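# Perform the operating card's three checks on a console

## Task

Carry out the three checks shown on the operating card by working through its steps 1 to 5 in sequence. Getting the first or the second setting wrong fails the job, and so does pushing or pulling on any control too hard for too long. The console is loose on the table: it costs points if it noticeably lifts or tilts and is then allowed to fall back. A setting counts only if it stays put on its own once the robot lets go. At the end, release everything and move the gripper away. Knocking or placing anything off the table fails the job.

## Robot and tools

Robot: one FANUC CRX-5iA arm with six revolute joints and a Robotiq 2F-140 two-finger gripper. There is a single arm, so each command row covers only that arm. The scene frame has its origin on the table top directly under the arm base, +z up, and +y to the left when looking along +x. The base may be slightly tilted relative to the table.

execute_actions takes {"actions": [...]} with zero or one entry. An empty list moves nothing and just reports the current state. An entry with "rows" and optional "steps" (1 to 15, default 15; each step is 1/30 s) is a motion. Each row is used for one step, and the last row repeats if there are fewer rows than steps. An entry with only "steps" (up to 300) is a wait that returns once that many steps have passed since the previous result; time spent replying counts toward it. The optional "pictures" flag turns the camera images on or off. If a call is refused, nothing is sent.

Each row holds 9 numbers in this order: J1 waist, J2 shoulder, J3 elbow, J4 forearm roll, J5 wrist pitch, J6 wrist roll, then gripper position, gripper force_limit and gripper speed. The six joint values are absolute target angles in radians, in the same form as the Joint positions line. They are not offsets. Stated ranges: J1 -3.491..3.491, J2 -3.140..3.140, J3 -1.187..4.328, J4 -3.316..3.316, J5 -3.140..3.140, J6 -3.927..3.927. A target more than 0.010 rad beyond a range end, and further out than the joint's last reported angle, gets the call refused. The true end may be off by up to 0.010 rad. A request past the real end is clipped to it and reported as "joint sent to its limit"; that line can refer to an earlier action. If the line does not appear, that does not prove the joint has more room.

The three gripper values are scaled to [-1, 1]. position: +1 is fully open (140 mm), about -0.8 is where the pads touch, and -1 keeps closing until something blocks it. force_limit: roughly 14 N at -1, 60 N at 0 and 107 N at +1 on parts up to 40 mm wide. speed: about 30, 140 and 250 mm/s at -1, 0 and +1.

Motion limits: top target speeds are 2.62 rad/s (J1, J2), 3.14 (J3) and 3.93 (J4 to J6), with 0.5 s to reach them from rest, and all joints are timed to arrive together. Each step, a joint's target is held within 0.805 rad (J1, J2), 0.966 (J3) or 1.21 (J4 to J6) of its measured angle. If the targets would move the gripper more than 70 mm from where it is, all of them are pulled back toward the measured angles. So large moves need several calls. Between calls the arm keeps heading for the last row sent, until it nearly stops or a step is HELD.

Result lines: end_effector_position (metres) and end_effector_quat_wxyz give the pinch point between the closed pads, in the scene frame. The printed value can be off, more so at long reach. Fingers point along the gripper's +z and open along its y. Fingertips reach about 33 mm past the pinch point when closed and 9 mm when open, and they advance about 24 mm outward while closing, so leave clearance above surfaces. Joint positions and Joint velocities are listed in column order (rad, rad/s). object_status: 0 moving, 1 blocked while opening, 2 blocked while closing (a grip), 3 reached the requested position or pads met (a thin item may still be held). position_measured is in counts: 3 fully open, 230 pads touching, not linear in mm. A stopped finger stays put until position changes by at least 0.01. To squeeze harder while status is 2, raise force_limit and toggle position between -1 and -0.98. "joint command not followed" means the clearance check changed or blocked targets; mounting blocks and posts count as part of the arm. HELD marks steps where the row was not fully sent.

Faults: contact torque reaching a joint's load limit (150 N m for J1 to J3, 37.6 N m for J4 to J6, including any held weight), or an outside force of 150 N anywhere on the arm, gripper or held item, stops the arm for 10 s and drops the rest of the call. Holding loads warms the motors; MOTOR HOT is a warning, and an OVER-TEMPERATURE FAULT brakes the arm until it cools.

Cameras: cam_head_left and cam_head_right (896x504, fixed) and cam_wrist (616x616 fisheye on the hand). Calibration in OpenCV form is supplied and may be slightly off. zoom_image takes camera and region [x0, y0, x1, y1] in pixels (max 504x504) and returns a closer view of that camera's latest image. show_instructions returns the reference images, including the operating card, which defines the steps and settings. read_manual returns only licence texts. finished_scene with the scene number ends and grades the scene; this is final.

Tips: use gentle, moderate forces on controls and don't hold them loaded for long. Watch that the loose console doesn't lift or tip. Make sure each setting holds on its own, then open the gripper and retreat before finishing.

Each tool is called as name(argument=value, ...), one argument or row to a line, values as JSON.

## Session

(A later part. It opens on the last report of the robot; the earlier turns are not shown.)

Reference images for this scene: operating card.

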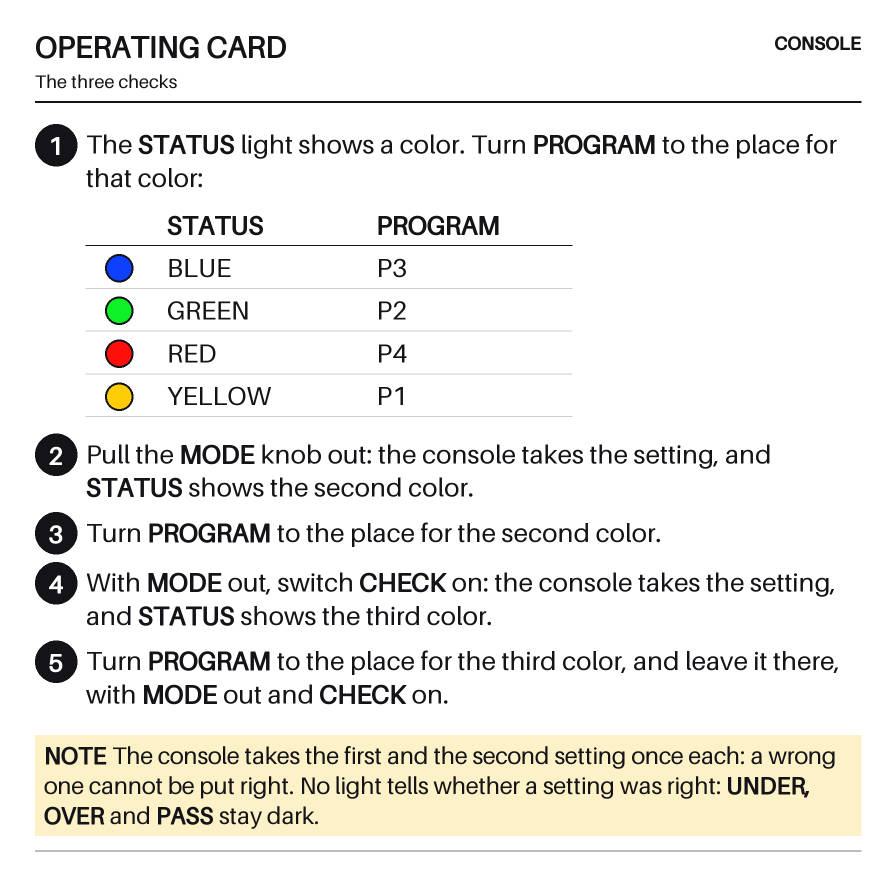

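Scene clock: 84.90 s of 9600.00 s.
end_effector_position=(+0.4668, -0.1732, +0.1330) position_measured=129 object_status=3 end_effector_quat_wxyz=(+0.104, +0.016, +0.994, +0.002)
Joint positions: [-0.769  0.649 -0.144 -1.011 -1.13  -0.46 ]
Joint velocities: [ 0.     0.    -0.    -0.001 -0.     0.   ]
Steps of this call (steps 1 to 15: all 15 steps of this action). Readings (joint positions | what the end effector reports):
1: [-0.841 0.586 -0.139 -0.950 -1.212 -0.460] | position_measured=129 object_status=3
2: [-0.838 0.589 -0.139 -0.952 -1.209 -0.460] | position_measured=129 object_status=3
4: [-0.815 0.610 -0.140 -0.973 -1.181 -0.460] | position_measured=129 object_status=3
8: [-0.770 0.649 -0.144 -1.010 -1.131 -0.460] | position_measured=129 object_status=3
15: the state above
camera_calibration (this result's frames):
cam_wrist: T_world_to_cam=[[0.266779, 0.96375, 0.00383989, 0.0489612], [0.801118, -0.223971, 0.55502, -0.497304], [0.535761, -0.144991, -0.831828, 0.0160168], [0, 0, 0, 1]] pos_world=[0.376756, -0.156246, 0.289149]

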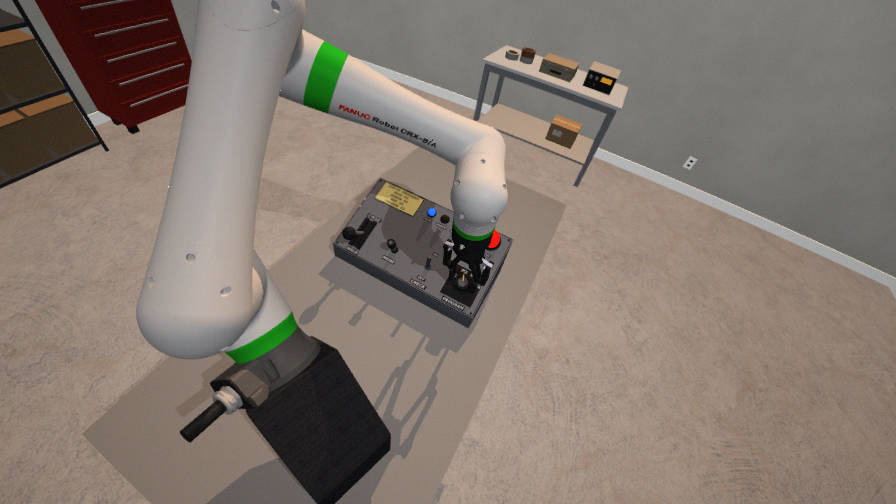

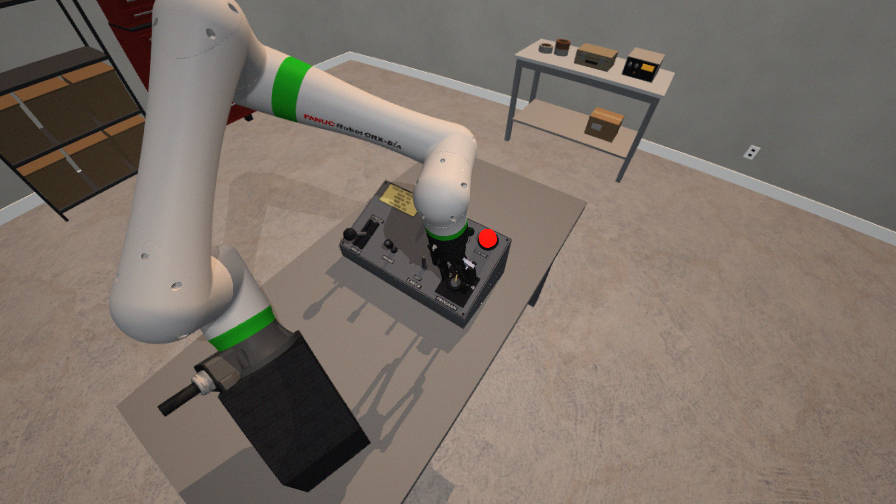

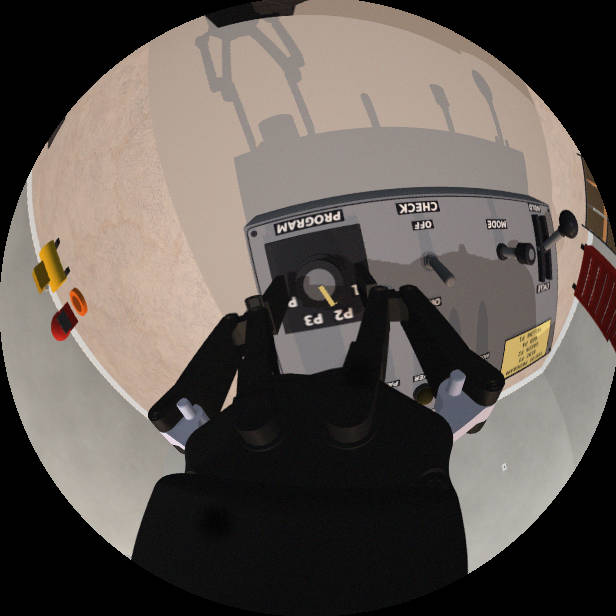

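execute_actions(
  actions=[
    {"rows":[[-0.7694,0.6489,-0.1444,-1.0109,-1.1304,-0.46,-1,-0.8,0]],"steps":13},
  ],
  pictures=false,
)

execute_actions(
  actions=[
    {"rows":[[-0.7694,0.6489,-0.1444,-1.0109,-1.1304,-1.91,-1,-0.8,0]],"steps":15},
  ],
  pictures=false,
)

execute_actions(
  actions=[
    {"steps":14},
  ],
  pictures=false,
)

execute_actions(
  actions=[
    {"rows":[[-0.7694,0.6489,-0.1444,-1.0109,-1.1304,-1.91,0,-0.8,0.5]],"steps":9},
  ],
  pictures=false,
)

execute_actions(
  actions=[
    {"rows":[[-0.841,0.5857,-0.1387,-0.9495,-1.212,-1.91,0,-0.8,0.5]],"steps":8},
  ],
  pictures=false,
)

execute_actions(
  actions=[
    {"rows":[[-0.93,0.45,-0.14,-0.9,-1.32,-1.91,0,-0.8,0.5]],"steps":15},
  ],
)

zoom_image(
  camera="cam_wrist",
  region=[180,120,460,360],
)

Scene clock: 90.07 s of 9600.00 s.
end_effector_position=(+0.4668, -0.1733, +0.1330) position_measured=166 object_status=0 end_effector_quat_wxyz=(+0.104, +0.016, +0.994, +0.002)
Joint positions: [-0.769  0.649 -0.144 -1.011 -1.13  -0.46 ]
Joint velocities: [ 0.     0.    -0.     0.     0.001  0.   ]
Steps of this call (steps 1 to 15: the robot went on to your last target; steps 16 to 90: nothing new was sent; then 1.73 s passed at rest; steps 91 to 103: all 13 steps of this action). Readings (joint positions | what the end effector reports):
91: [-0.769 0.649 -0.144 -1.011 -1.130 -0.460] | position_measured=129 object_status=0
92: [-0.769 0.649 -0.144 -1.011 -1.130 -0.460] | position_measured=133 object_status=0
94: [-0.769 0.649 -0.144 -1.011 -1.130 -0.460] | position_measured=148 object_status=0
98: [-0.769 0.649 -0.144 -1.011 -1.130 -0.460] | position_measured=166 object_status=0
103: the state above

Scene clock: 90.57 s of 9600.00 s.
end_effector_position=(+0.4667, -0.1732, +0.1330) position_measured=166 object_status=2 end_effector_quat_wxyz=(+0.094, +0.423, +0.900, +0.044)
Joint positions: [-0.769  0.649 -0.144 -1.011 -1.13  -1.306]
Joint velocities: [-0.     0.    -0.    -0.     0.    -2.999]
Steps of this call (steps 1 to 15: all 15 steps of this action). Readings (joint positions | what the end effector reports):
1: [-0.769 0.649 -0.144 -1.011 -1.130 -0.460] | position_measured=166 object_status=2
2: [-0.769 0.649 -0.144 -1.011 -1.130 -0.466] | position_measured=166 object_status=2
4: [-0.769 0.649 -0.144 -1.011 -1.130 -0.501] | position_measured=166 object_status=2
8: [-0.769 0.649 -0.144 -1.011 -1.130 -0.677] | position_measured=166 object_status=2
15: the state above

Scene clock: 91.03 s of 9600.00 s.
end_effector_position=(+0.4667, -0.1731, +0.1329) position_measured=166 object_status=2 end_effector_quat_wxyz=(+0.077, +0.672, +0.734, +0.070)
Joint positions: [-0.769  0.649 -0.144 -1.011 -1.13  -1.91 ]
Joint velocities: [-0.001 -0.     0.    -0.001  0.001 -0.003]
Steps of this call (steps 1 to 14: the robot went on to your last target). Readings (joint positions | what the end effector reports):
1: [-0.769 0.649 -0.144 -1.011 -1.130 -1.404] | position_measured=166 object_status=2
2: [-0.769 0.649 -0.144 -1.011 -1.130 -1.494] | position_measured=166 object_status=2
4: [-0.769 0.649 -0.144 -1.011 -1.130 -1.646] | position_measured=166 object_status=2
8: [-0.769 0.649 -0.144 -1.011 -1.130 -1.847] | position_measured=166 object_status=2
14: the state above

Scene clock: 91.33 s of 9600.00 s.
end_effector_position=(+0.4667, -0.1729, +0.1329) position_measured=129 object_status=0 end_effector_quat_wxyz=(+0.077, +0.672, +0.734, +0.071)
Joint positions: [-0.769  0.649 -0.144 -1.011 -1.131 -1.91 ]
Joint velocities: [ 0.001  0.     0.001  0.001 -0.     0.   ]
Steps of this call (steps 1 to 9: all 9 steps of this action). Readings (joint positions | what the end effector reports):
1: [-0.769 0.649 -0.144 -1.011 -1.130 -1.910] | position_measured=166 object_status=0
2: [-0.769 0.649 -0.144 -1.011 -1.131 -1.910] | position_measured=166 object_status=0
4: [-0.769 0.649 -0.144 -1.012 -1.131 -1.910] | position_measured=140 object_status=0
8: [-0.769 0.649 -0.144 -1.011 -1.131 -1.910] | position_measured=129 object_status=0
9: the state above

Scene clock: 91.60 s of 9600.00 s.
end_effector_position=(+0.4550, -0.1723, +0.1849) position_measured=129 object_status=3 end_effector_quat_wxyz=(+0.078, +0.660, +0.744, +0.069)
Joint positions: [-0.841  0.586 -0.139 -0.95  -1.211 -1.91 ]
Joint velocities: [-0.028 -0.021  0.     0.02  -0.036 -0.   ]
Steps of this call (steps 1 to 8: all 8 steps of this action). Readings (joint positions | what the end effector reports):
1: [-0.769 0.649 -0.144 -1.011 -1.131 -1.910] | position_measured=129 object_status=0
2: [-0.772 0.646 -0.144 -1.008 -1.134 -1.910] | position_measured=129 object_status=0
4: [-0.796 0.625 -0.143 -0.987 -1.161 -1.910] | position_measured=129 object_status=0
8: the state above

Scene clock: 92.10 s of 9600.00 s.
end_effector_position=(+0.4475, -0.1505, +0.2640) position_measured=129 object_status=3 end_effector_quat_wxyz=(+0.098, +0.637, +0.761, +0.072)
Joint positions: [-0.93  0.45 -0.14 -0.9  -1.32 -1.91]
Joint velocities: [ 0.001  0.     0.    -0.    -0.    -0.   ]
Steps of this call (steps 1 to 15: all 15 steps of this action). Readings (joint positions | what the end effector reports):
1: [-0.841 0.586 -0.139 -0.950 -1.212 -1.910] | position_measured=129 object_status=3
2: [-0.843 0.582 -0.139 -0.948 -1.215 -1.910] | position_measured=129 object_status=3
4: [-0.858 0.559 -0.139 -0.940 -1.234 -1.910] | position_measured=129 object_status=3
8: [-0.916 0.471 -0.140 -0.908 -1.303 -1.910] | position_measured=129 object_status=3
15: the state above
camera_calibration (this result's frames):
cam_wrist: T_world_to_cam=[[0.980053, -0.0540405, 0.191246, -0.490076], [-0.123201, -0.920304, 0.371298, -0.192195], [0.15594, -0.387453, -0.908605, 0.292394], [0, 0, 0, 1]] pos_world=[0.411027, -0.0900728, 0.430758]

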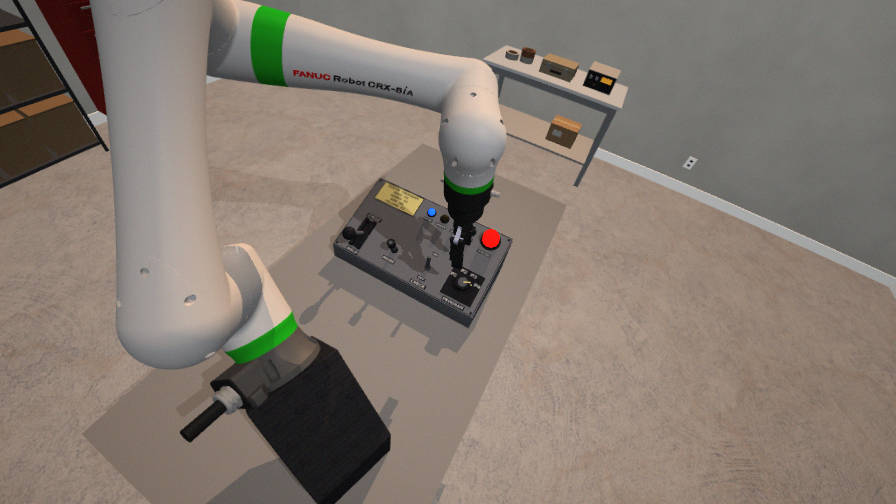

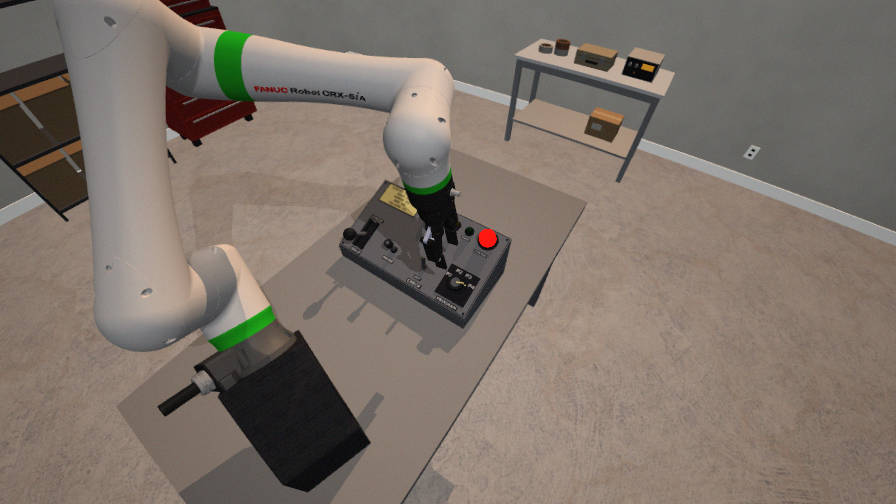

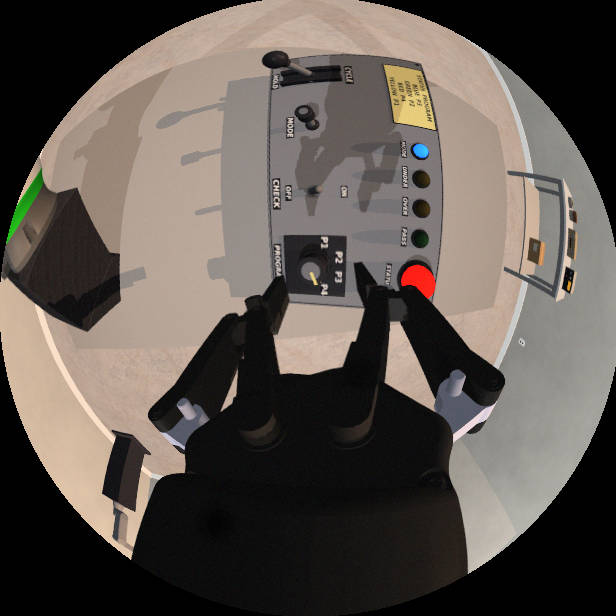

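Region (180, 120, 460, 360) of cam_wrist's 616x616 image, scaled by 1.800, with more detail than that image has; it fills the top 432 rows of this view, and the rest is white.

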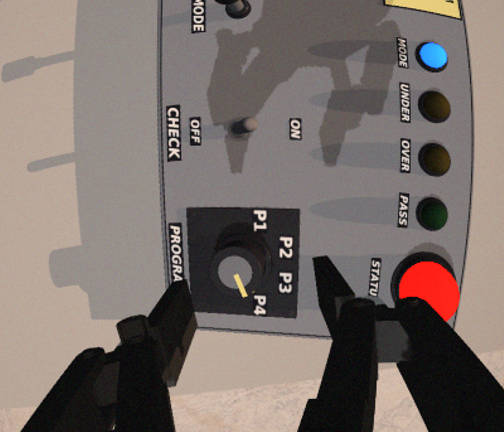

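finished_scene(
  scene=2,
)

The scene is finished: the task was done.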